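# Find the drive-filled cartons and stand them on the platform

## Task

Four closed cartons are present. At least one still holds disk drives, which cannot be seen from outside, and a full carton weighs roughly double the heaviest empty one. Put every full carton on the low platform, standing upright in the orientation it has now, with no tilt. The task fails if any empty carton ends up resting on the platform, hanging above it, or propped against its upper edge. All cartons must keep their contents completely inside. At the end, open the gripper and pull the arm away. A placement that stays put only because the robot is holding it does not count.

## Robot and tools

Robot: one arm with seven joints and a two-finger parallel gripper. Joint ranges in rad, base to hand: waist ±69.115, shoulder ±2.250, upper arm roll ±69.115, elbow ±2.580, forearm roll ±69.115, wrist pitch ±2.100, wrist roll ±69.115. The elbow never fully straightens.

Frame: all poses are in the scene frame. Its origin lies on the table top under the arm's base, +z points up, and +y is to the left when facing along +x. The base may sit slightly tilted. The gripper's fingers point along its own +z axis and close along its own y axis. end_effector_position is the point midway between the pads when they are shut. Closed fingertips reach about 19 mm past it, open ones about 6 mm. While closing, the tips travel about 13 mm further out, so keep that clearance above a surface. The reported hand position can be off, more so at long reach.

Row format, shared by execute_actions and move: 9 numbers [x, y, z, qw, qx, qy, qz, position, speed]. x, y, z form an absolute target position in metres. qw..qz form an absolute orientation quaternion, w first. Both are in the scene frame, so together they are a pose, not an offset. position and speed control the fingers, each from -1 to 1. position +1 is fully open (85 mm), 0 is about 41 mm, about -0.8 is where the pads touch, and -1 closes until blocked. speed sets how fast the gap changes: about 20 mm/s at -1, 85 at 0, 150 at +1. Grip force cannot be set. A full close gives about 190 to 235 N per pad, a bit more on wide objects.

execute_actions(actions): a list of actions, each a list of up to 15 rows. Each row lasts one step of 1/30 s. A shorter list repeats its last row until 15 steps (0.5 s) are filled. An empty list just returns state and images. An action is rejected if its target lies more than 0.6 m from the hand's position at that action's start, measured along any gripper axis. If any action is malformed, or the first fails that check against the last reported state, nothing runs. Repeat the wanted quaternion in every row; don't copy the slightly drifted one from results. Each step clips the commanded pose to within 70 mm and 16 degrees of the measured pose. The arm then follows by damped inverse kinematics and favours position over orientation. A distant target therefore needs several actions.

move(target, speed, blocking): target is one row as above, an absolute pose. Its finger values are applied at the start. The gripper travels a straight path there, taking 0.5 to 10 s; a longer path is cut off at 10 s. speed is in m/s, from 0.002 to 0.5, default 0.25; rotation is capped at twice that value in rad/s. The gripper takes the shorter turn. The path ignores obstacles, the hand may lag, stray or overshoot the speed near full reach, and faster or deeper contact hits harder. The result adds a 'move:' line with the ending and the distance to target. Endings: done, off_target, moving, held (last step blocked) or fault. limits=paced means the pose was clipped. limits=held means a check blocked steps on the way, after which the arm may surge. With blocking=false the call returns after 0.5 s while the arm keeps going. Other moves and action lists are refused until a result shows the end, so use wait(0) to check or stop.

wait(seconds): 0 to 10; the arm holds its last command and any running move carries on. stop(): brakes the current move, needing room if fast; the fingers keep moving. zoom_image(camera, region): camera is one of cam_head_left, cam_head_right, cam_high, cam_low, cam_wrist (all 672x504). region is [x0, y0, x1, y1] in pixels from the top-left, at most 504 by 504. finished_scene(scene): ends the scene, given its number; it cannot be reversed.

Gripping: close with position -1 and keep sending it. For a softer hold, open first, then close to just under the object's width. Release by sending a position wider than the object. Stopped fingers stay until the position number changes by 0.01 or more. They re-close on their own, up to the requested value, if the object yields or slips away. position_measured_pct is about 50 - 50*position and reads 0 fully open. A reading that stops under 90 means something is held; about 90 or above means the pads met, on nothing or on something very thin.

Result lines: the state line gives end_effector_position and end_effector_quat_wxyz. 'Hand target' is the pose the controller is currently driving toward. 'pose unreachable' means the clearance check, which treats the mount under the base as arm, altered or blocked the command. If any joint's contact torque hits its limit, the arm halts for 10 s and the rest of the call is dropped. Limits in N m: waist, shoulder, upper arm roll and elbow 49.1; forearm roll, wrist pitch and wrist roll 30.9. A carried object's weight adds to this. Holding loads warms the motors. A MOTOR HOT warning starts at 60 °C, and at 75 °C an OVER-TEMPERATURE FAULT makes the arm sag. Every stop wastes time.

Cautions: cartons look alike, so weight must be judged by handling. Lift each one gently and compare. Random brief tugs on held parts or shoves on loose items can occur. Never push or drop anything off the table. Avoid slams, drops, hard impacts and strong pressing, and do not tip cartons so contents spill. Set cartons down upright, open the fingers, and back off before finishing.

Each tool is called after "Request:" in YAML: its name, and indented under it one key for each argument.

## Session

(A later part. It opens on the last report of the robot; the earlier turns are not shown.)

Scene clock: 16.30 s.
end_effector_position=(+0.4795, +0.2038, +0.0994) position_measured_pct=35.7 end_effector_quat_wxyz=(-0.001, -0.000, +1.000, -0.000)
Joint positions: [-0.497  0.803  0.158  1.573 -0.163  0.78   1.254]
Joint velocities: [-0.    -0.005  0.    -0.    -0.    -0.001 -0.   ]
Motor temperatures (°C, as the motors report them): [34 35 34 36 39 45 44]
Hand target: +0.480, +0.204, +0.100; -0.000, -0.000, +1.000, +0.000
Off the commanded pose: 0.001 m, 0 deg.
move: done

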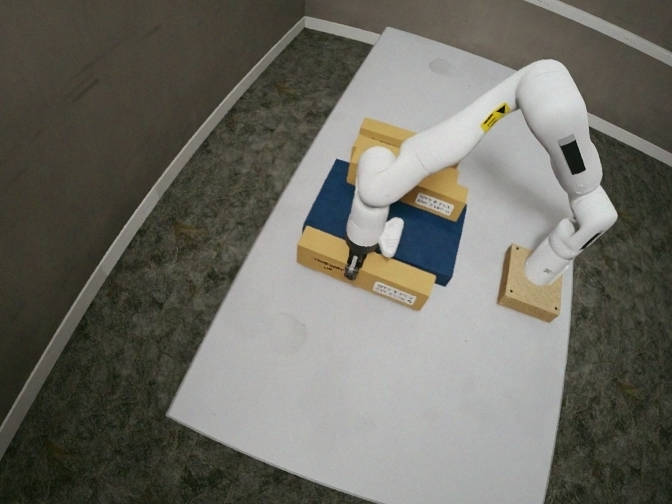

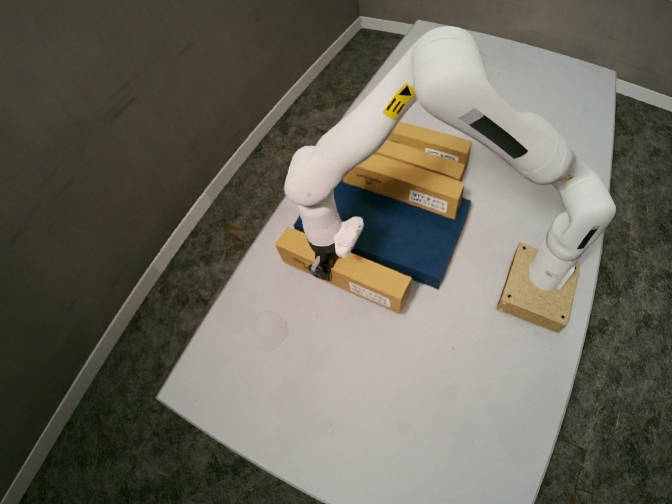

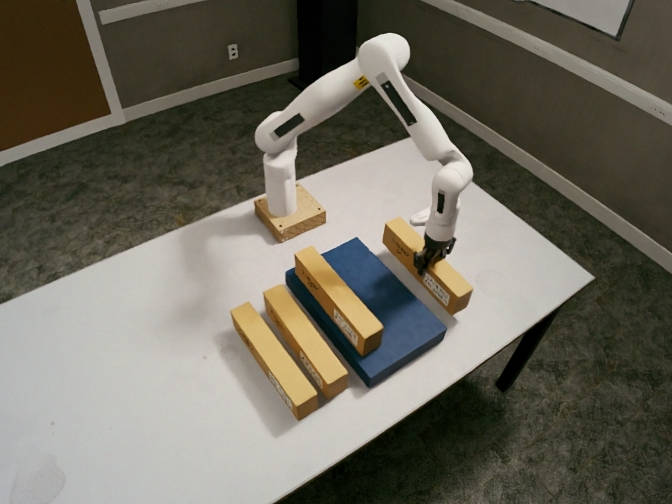

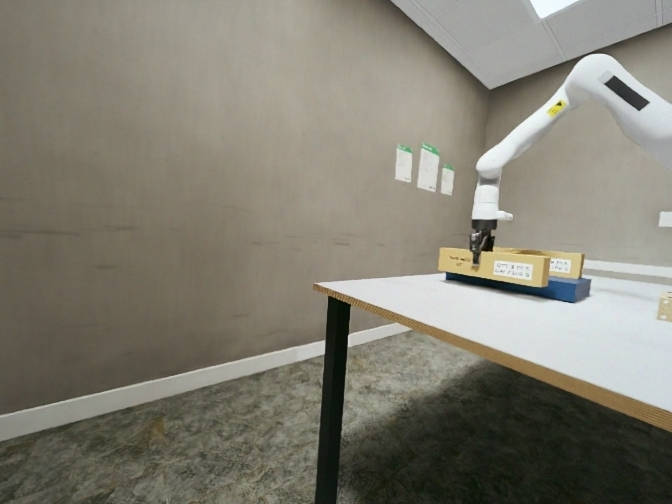

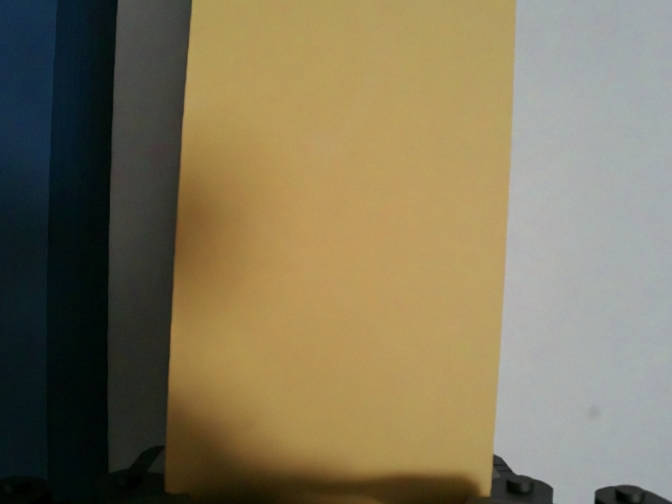

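Light.

Request:
move:
  target: [0.48,0.204,0.053,0,0,1,0,-1,0]
  speed: 0.1

Request:
execute_actions:
  actions:
    - [[0.48,0.204,0.053,0,0,1,0,1,0]]
    - [[0.48,0.204,0.12,0,0,1,0,1,0]]
    - [[0.48,0.204,0.19,0,0,1,0,1,0]]
    - [[0.48,0.204,0.22,0,0,1,0,1,0]]

Request:
move:
  target: [0.48,-0.2,0.22,0,0,1,0,1,0]

Scene clock: 17.17 s.
end_effector_position=(+0.4801, +0.2041, +0.0530) position_measured_pct=35.7 end_effector_quat_wxyz=(+0.000, -0.000, +1.000, -0.000)
Joint positions: [-0.487  0.886  0.142  1.588 -0.176  0.681  1.264]
Joint velocities: [ 0.001  0.001  0.    -0.001  0.001  0.001 -0.001]
Motor temperatures (°C, as the motors report them): [34 35 34 36 39 45 44]
Hand target: +0.480, +0.204, +0.053; +0.000, +0.000, +1.000, -0.000
Off the commanded pose: 0.000 m, 0 deg.
move: done

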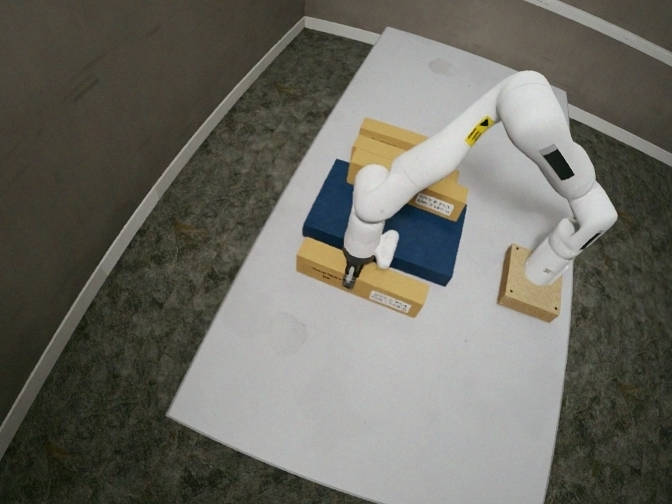

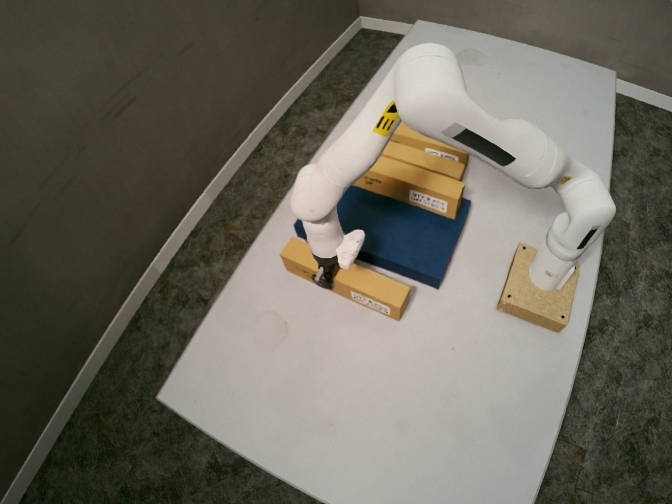

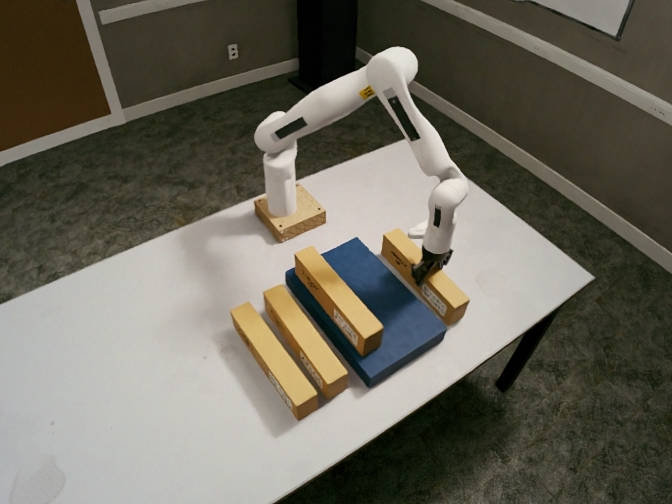

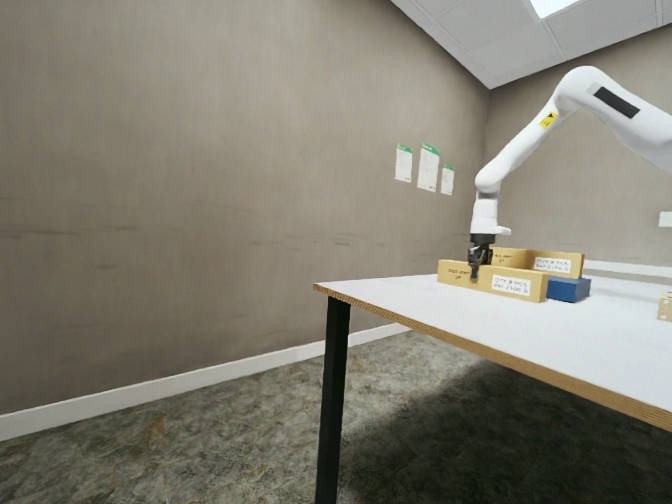

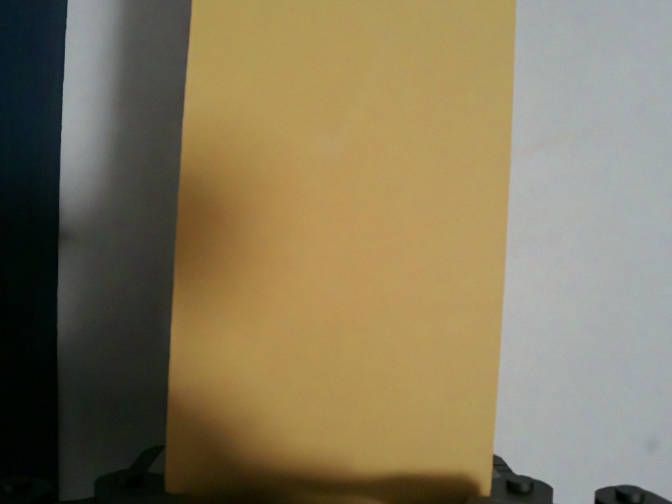

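Scene clock: 19.17 s.
end_effector_position=(+0.4799, +0.2040, +0.2200) position_measured_pct=0.0 end_effector_quat_wxyz=(-0.000, -0.000, +1.000, +0.000)
Joint positions: [-0.515  0.63   0.189  1.455 -0.128  1.069  1.225]
Joint velocities: [ 0.    -0.001  0.     0.    -0.001  0.     0.   ]
Motor temperatures (°C, as the motors report them): [34 35 34 36 39 45 44]
Hand target: +0.480, +0.204, +0.220; -0.000, -0.000, +1.000, +0.000
Off the commanded pose: 0.000 m, 0 deg.

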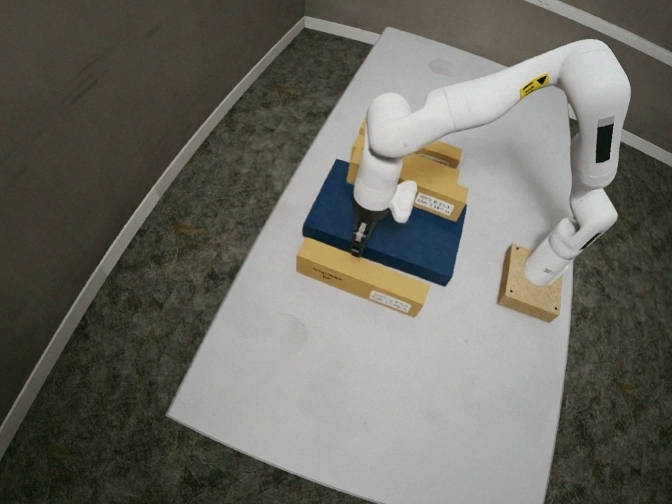

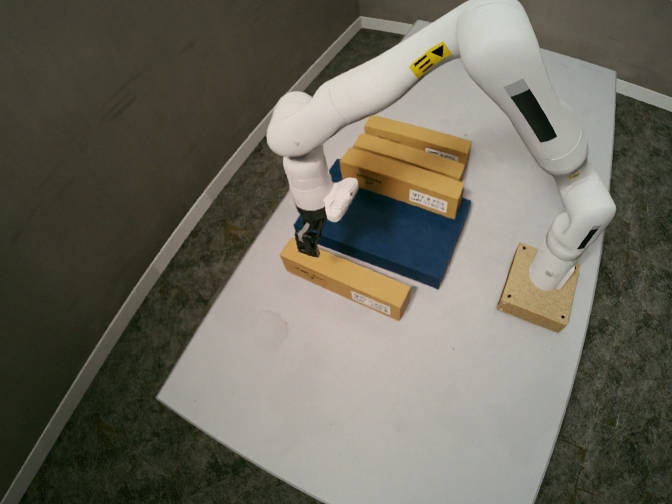

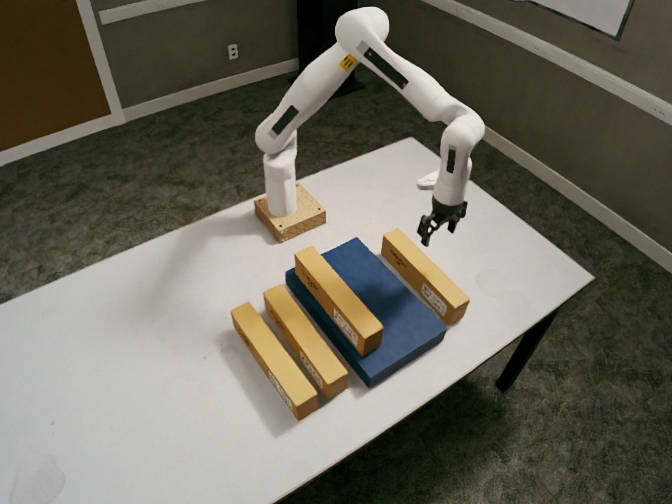

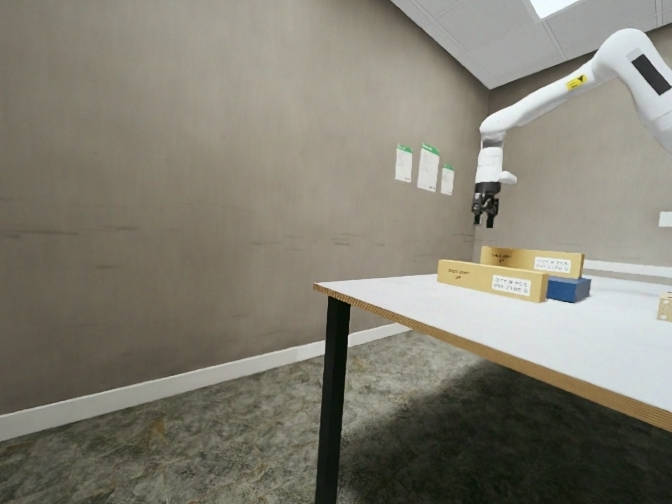

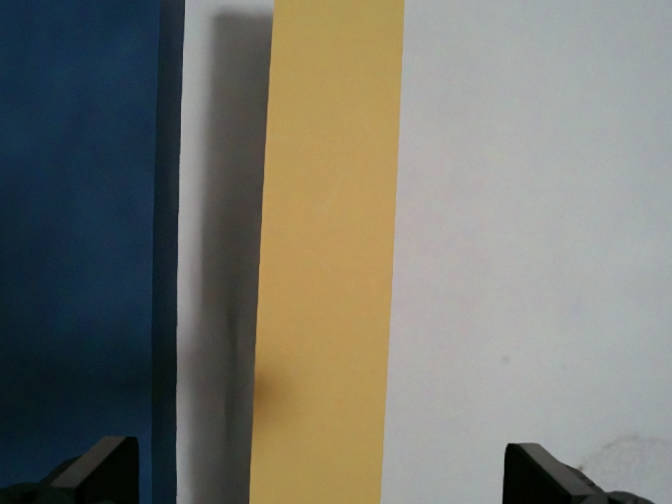

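Scene clock: 21.20 s.
end_effector_position=(+0.4820, -0.2006, +0.2203) position_measured_pct=0.0 end_effector_quat_wxyz=(+0.001, -0.001, +1.000, -0.002)
Joint positions: [ 0.25   0.632  0.238  1.458 -0.157  1.066  2.044]
Joint velocities: [ 0.009  0.006  0.006 -0.001 -0.002  0.001  0.004]
Motor temperatures (°C, as the motors report them): [34 35 34 36 39 45 44]
Hand target: +0.482, -0.201, +0.220; +0.001, -0.000, +1.000, -0.002
Off the commanded pose: 0.002 m, 0 deg.
move: done

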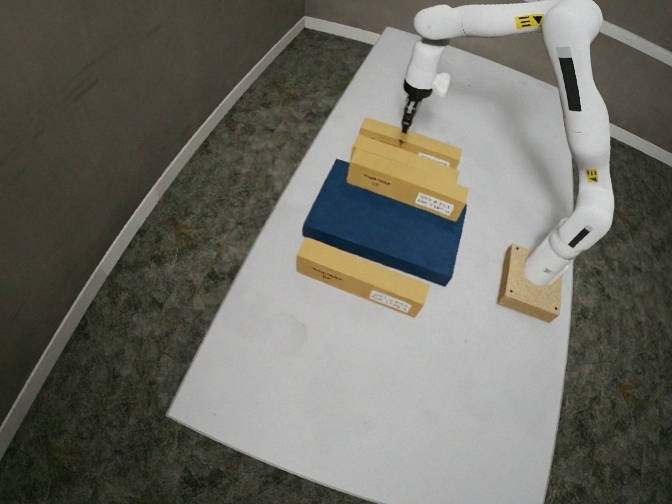

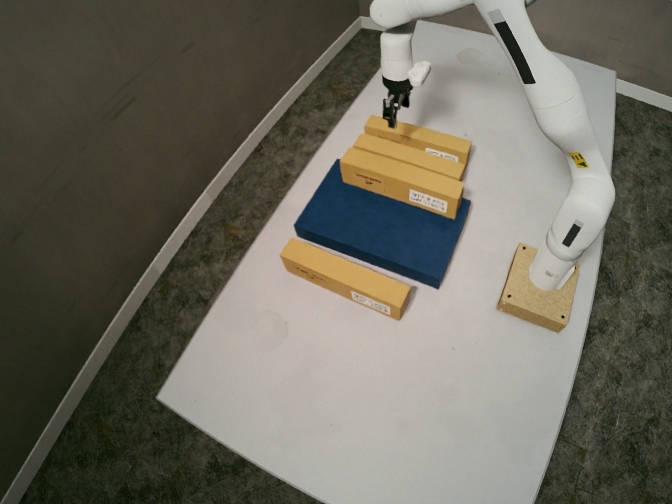

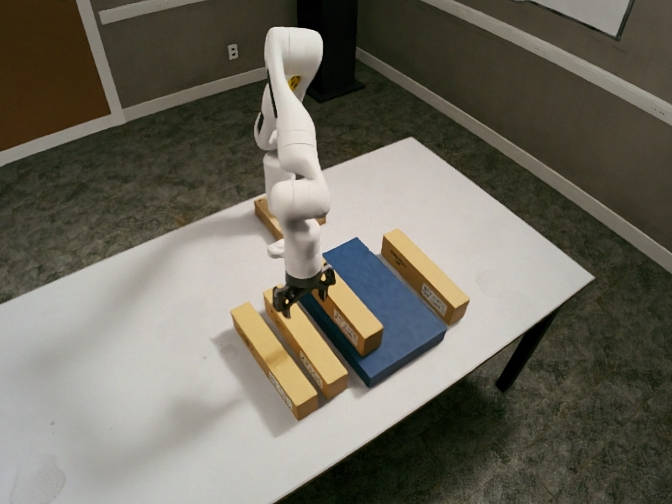

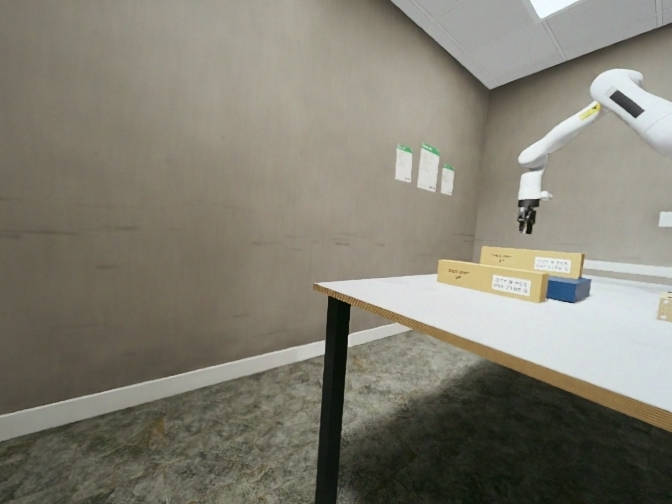

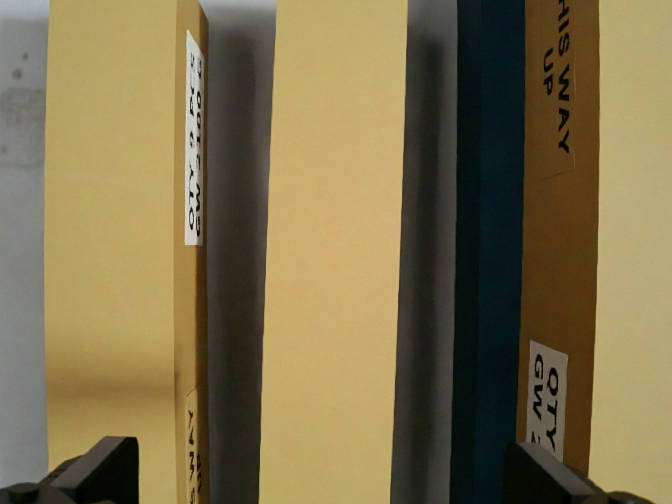

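Request:
move:
  target: [0.48,-0.2,0.052,0,0,1,0,1,0]

Request:
execute_actions:
  actions:
    - [[0.48,-0.2,0.052,0,0,1,0,-1,0]]
    - [[0.48,-0.2,0.052,0,0,1,0,-1,0]]

Request:
move:
  target: [0.48,-0.2,0.1,0,0,1,0,-1,0]
  speed: 0.1

Scene clock: 22.43 s.
end_effector_position=(+0.4808, -0.2004, +0.0524) position_measured_pct=0.0 end_effector_quat_wxyz=(+0.000, +0.000, +1.000, -0.001)
Joint positions: [ 0.287  0.889  0.177  1.593 -0.219  0.679  2.094]
Joint velocities: [-0.002  0.003 -0.002 -0.004  0.001 -0.002  0.001]
Motor temperatures (°C, as the motors report them): [34 36 34 36 39 45 44]
Hand target: +0.480, -0.200, +0.052; -0.000, +0.000, +1.000, -0.000
Off the commanded pose: 0.001 m, 0 deg.
move: done

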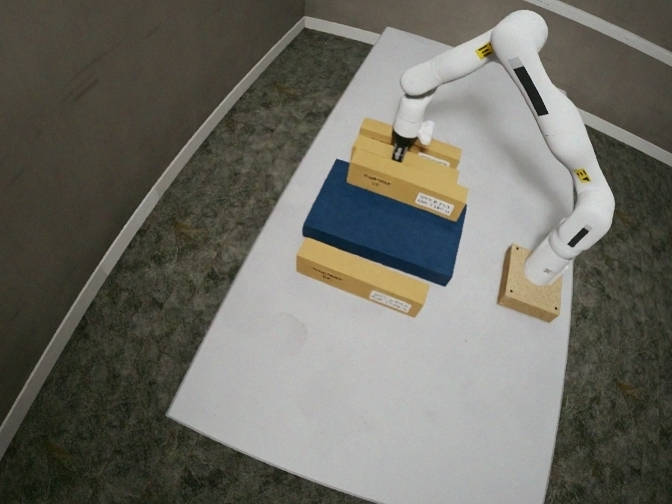

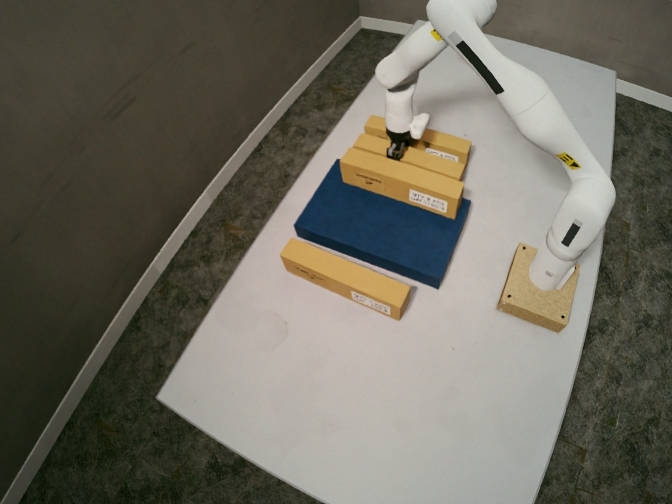

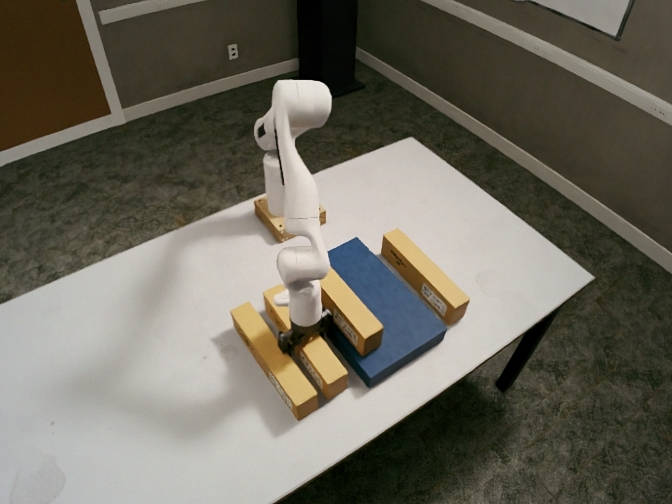

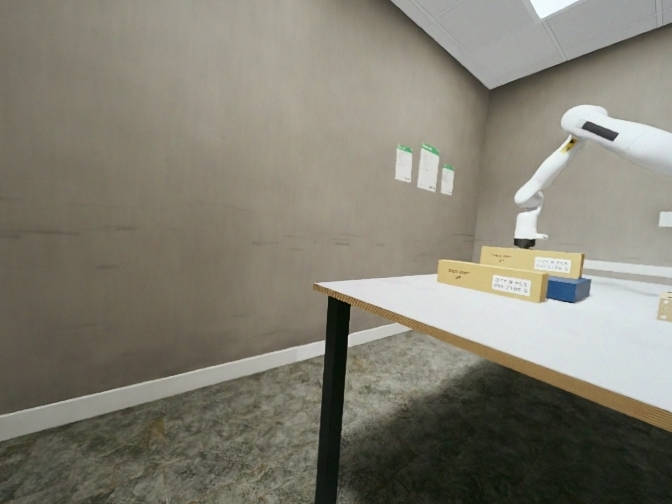

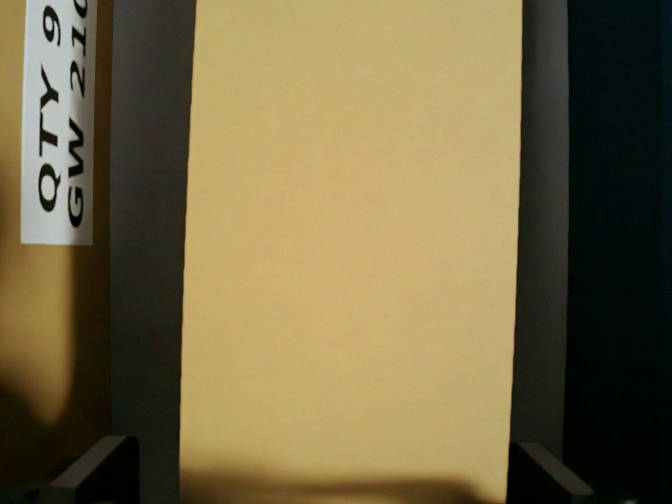

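Scene clock: 23.43 s.
end_effector_position=(+0.4808, -0.1995, +0.0533) position_measured_pct=36.1 end_effector_quat_wxyz=(+0.001, -0.000, +1.000, +0.000)
Joint positions: [ 0.287  0.886  0.176  1.595 -0.22   0.679  2.096]
Joint velocities: [ 0.     0.    -0.001  0.     0.001  0.     0.001]
Motor temperatures (°C, as the motors report them): [34 36 34 36 39 45 44]
Hand target: +0.480, -0.200, +0.052; -0.000, +0.000, +1.000, -0.000
Off the commanded pose: 0.002 m, 0 deg.

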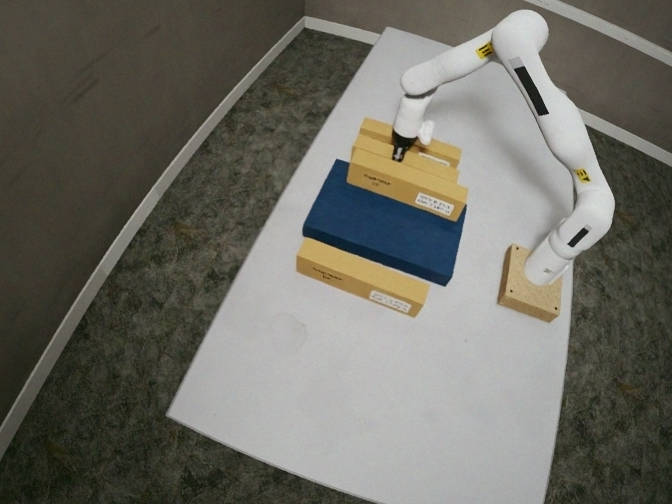

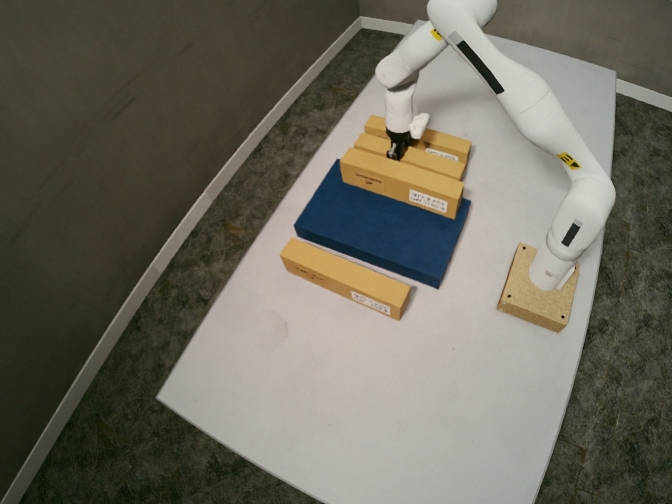

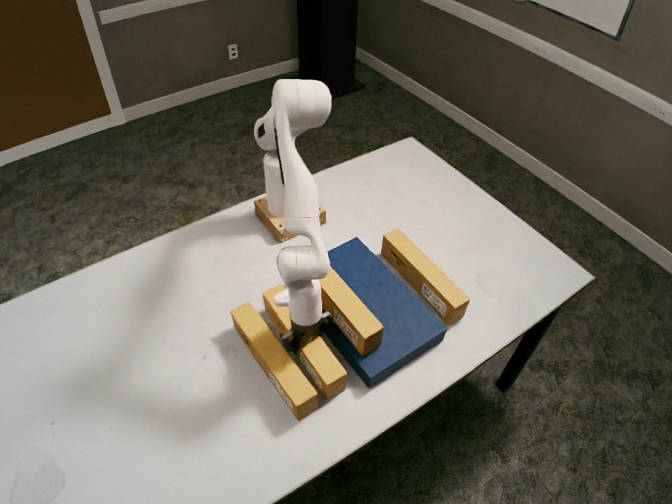

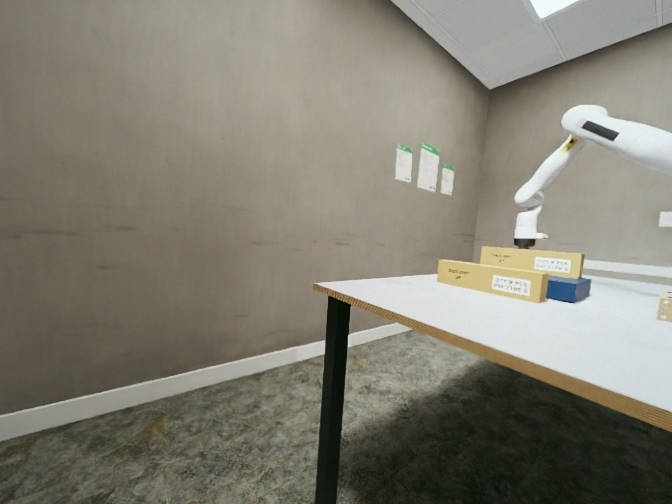

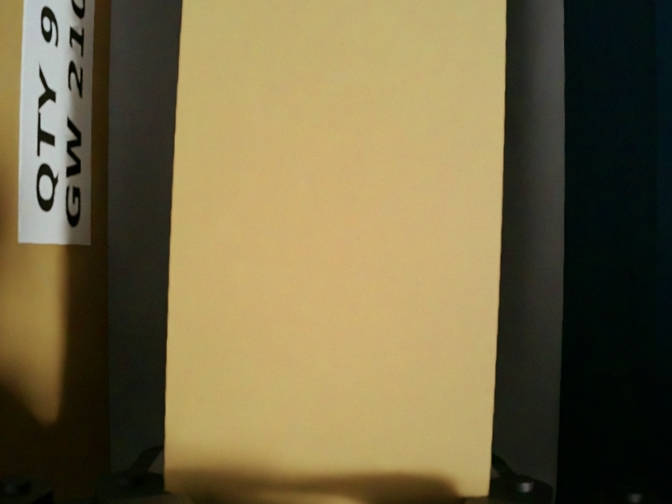

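Scene clock: 24.20 s.
end_effector_position=(+0.4791, -0.1996, +0.0987) position_measured_pct=36.1 end_effector_quat_wxyz=(-0.001, -0.000, +1.000, +0.001)
Joint positions: [ 0.276  0.806  0.197  1.58  -0.203  0.779  2.083]
Joint velocities: [-0.002 -0.004 -0.     0.    -0.001 -0.     0.   ]
Motor temperatures (°C, as the motors report them): [34 36 34 36 39 45 44]
Hand target: +0.480, -0.200, +0.100; +0.000, -0.000, +1.000, +0.000
Off the commanded pose: 0.002 m, 0 deg.
move: done

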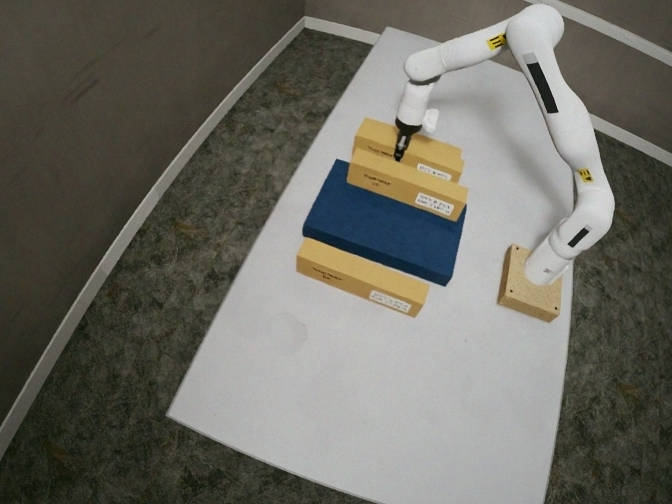

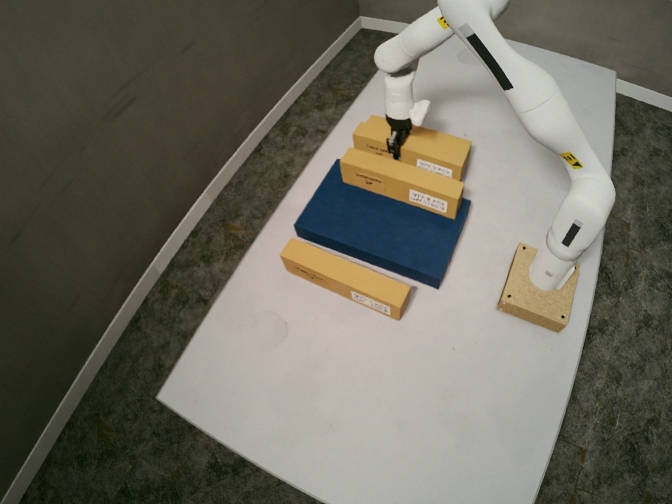

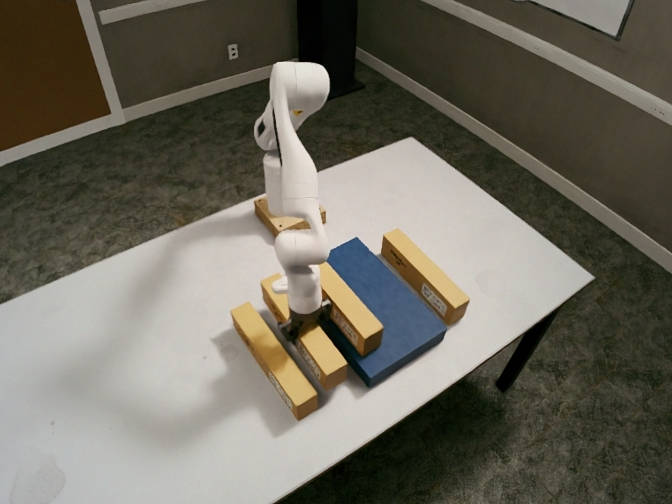

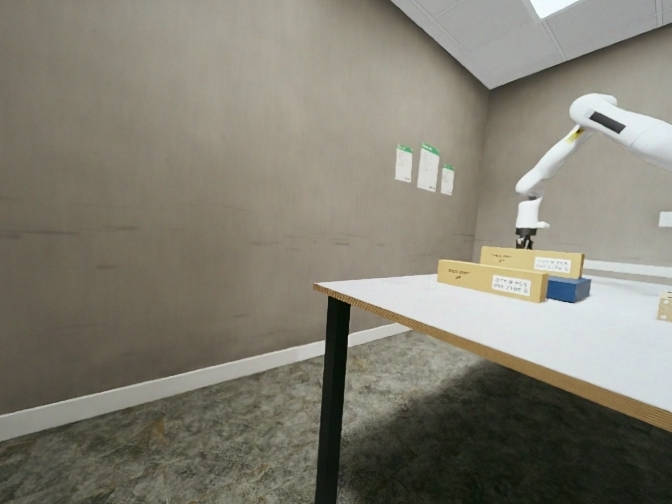

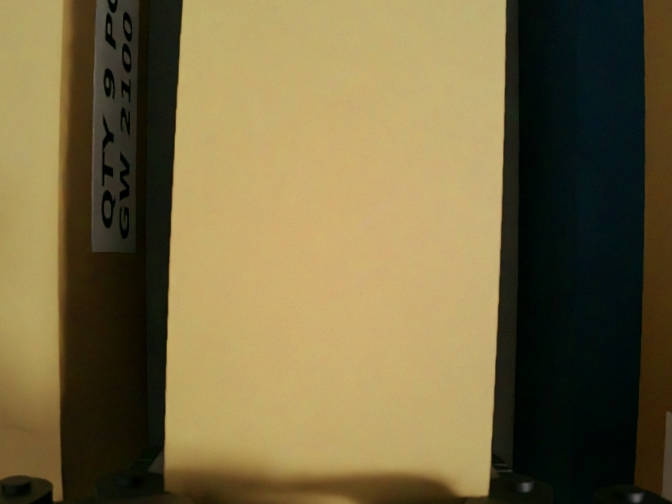

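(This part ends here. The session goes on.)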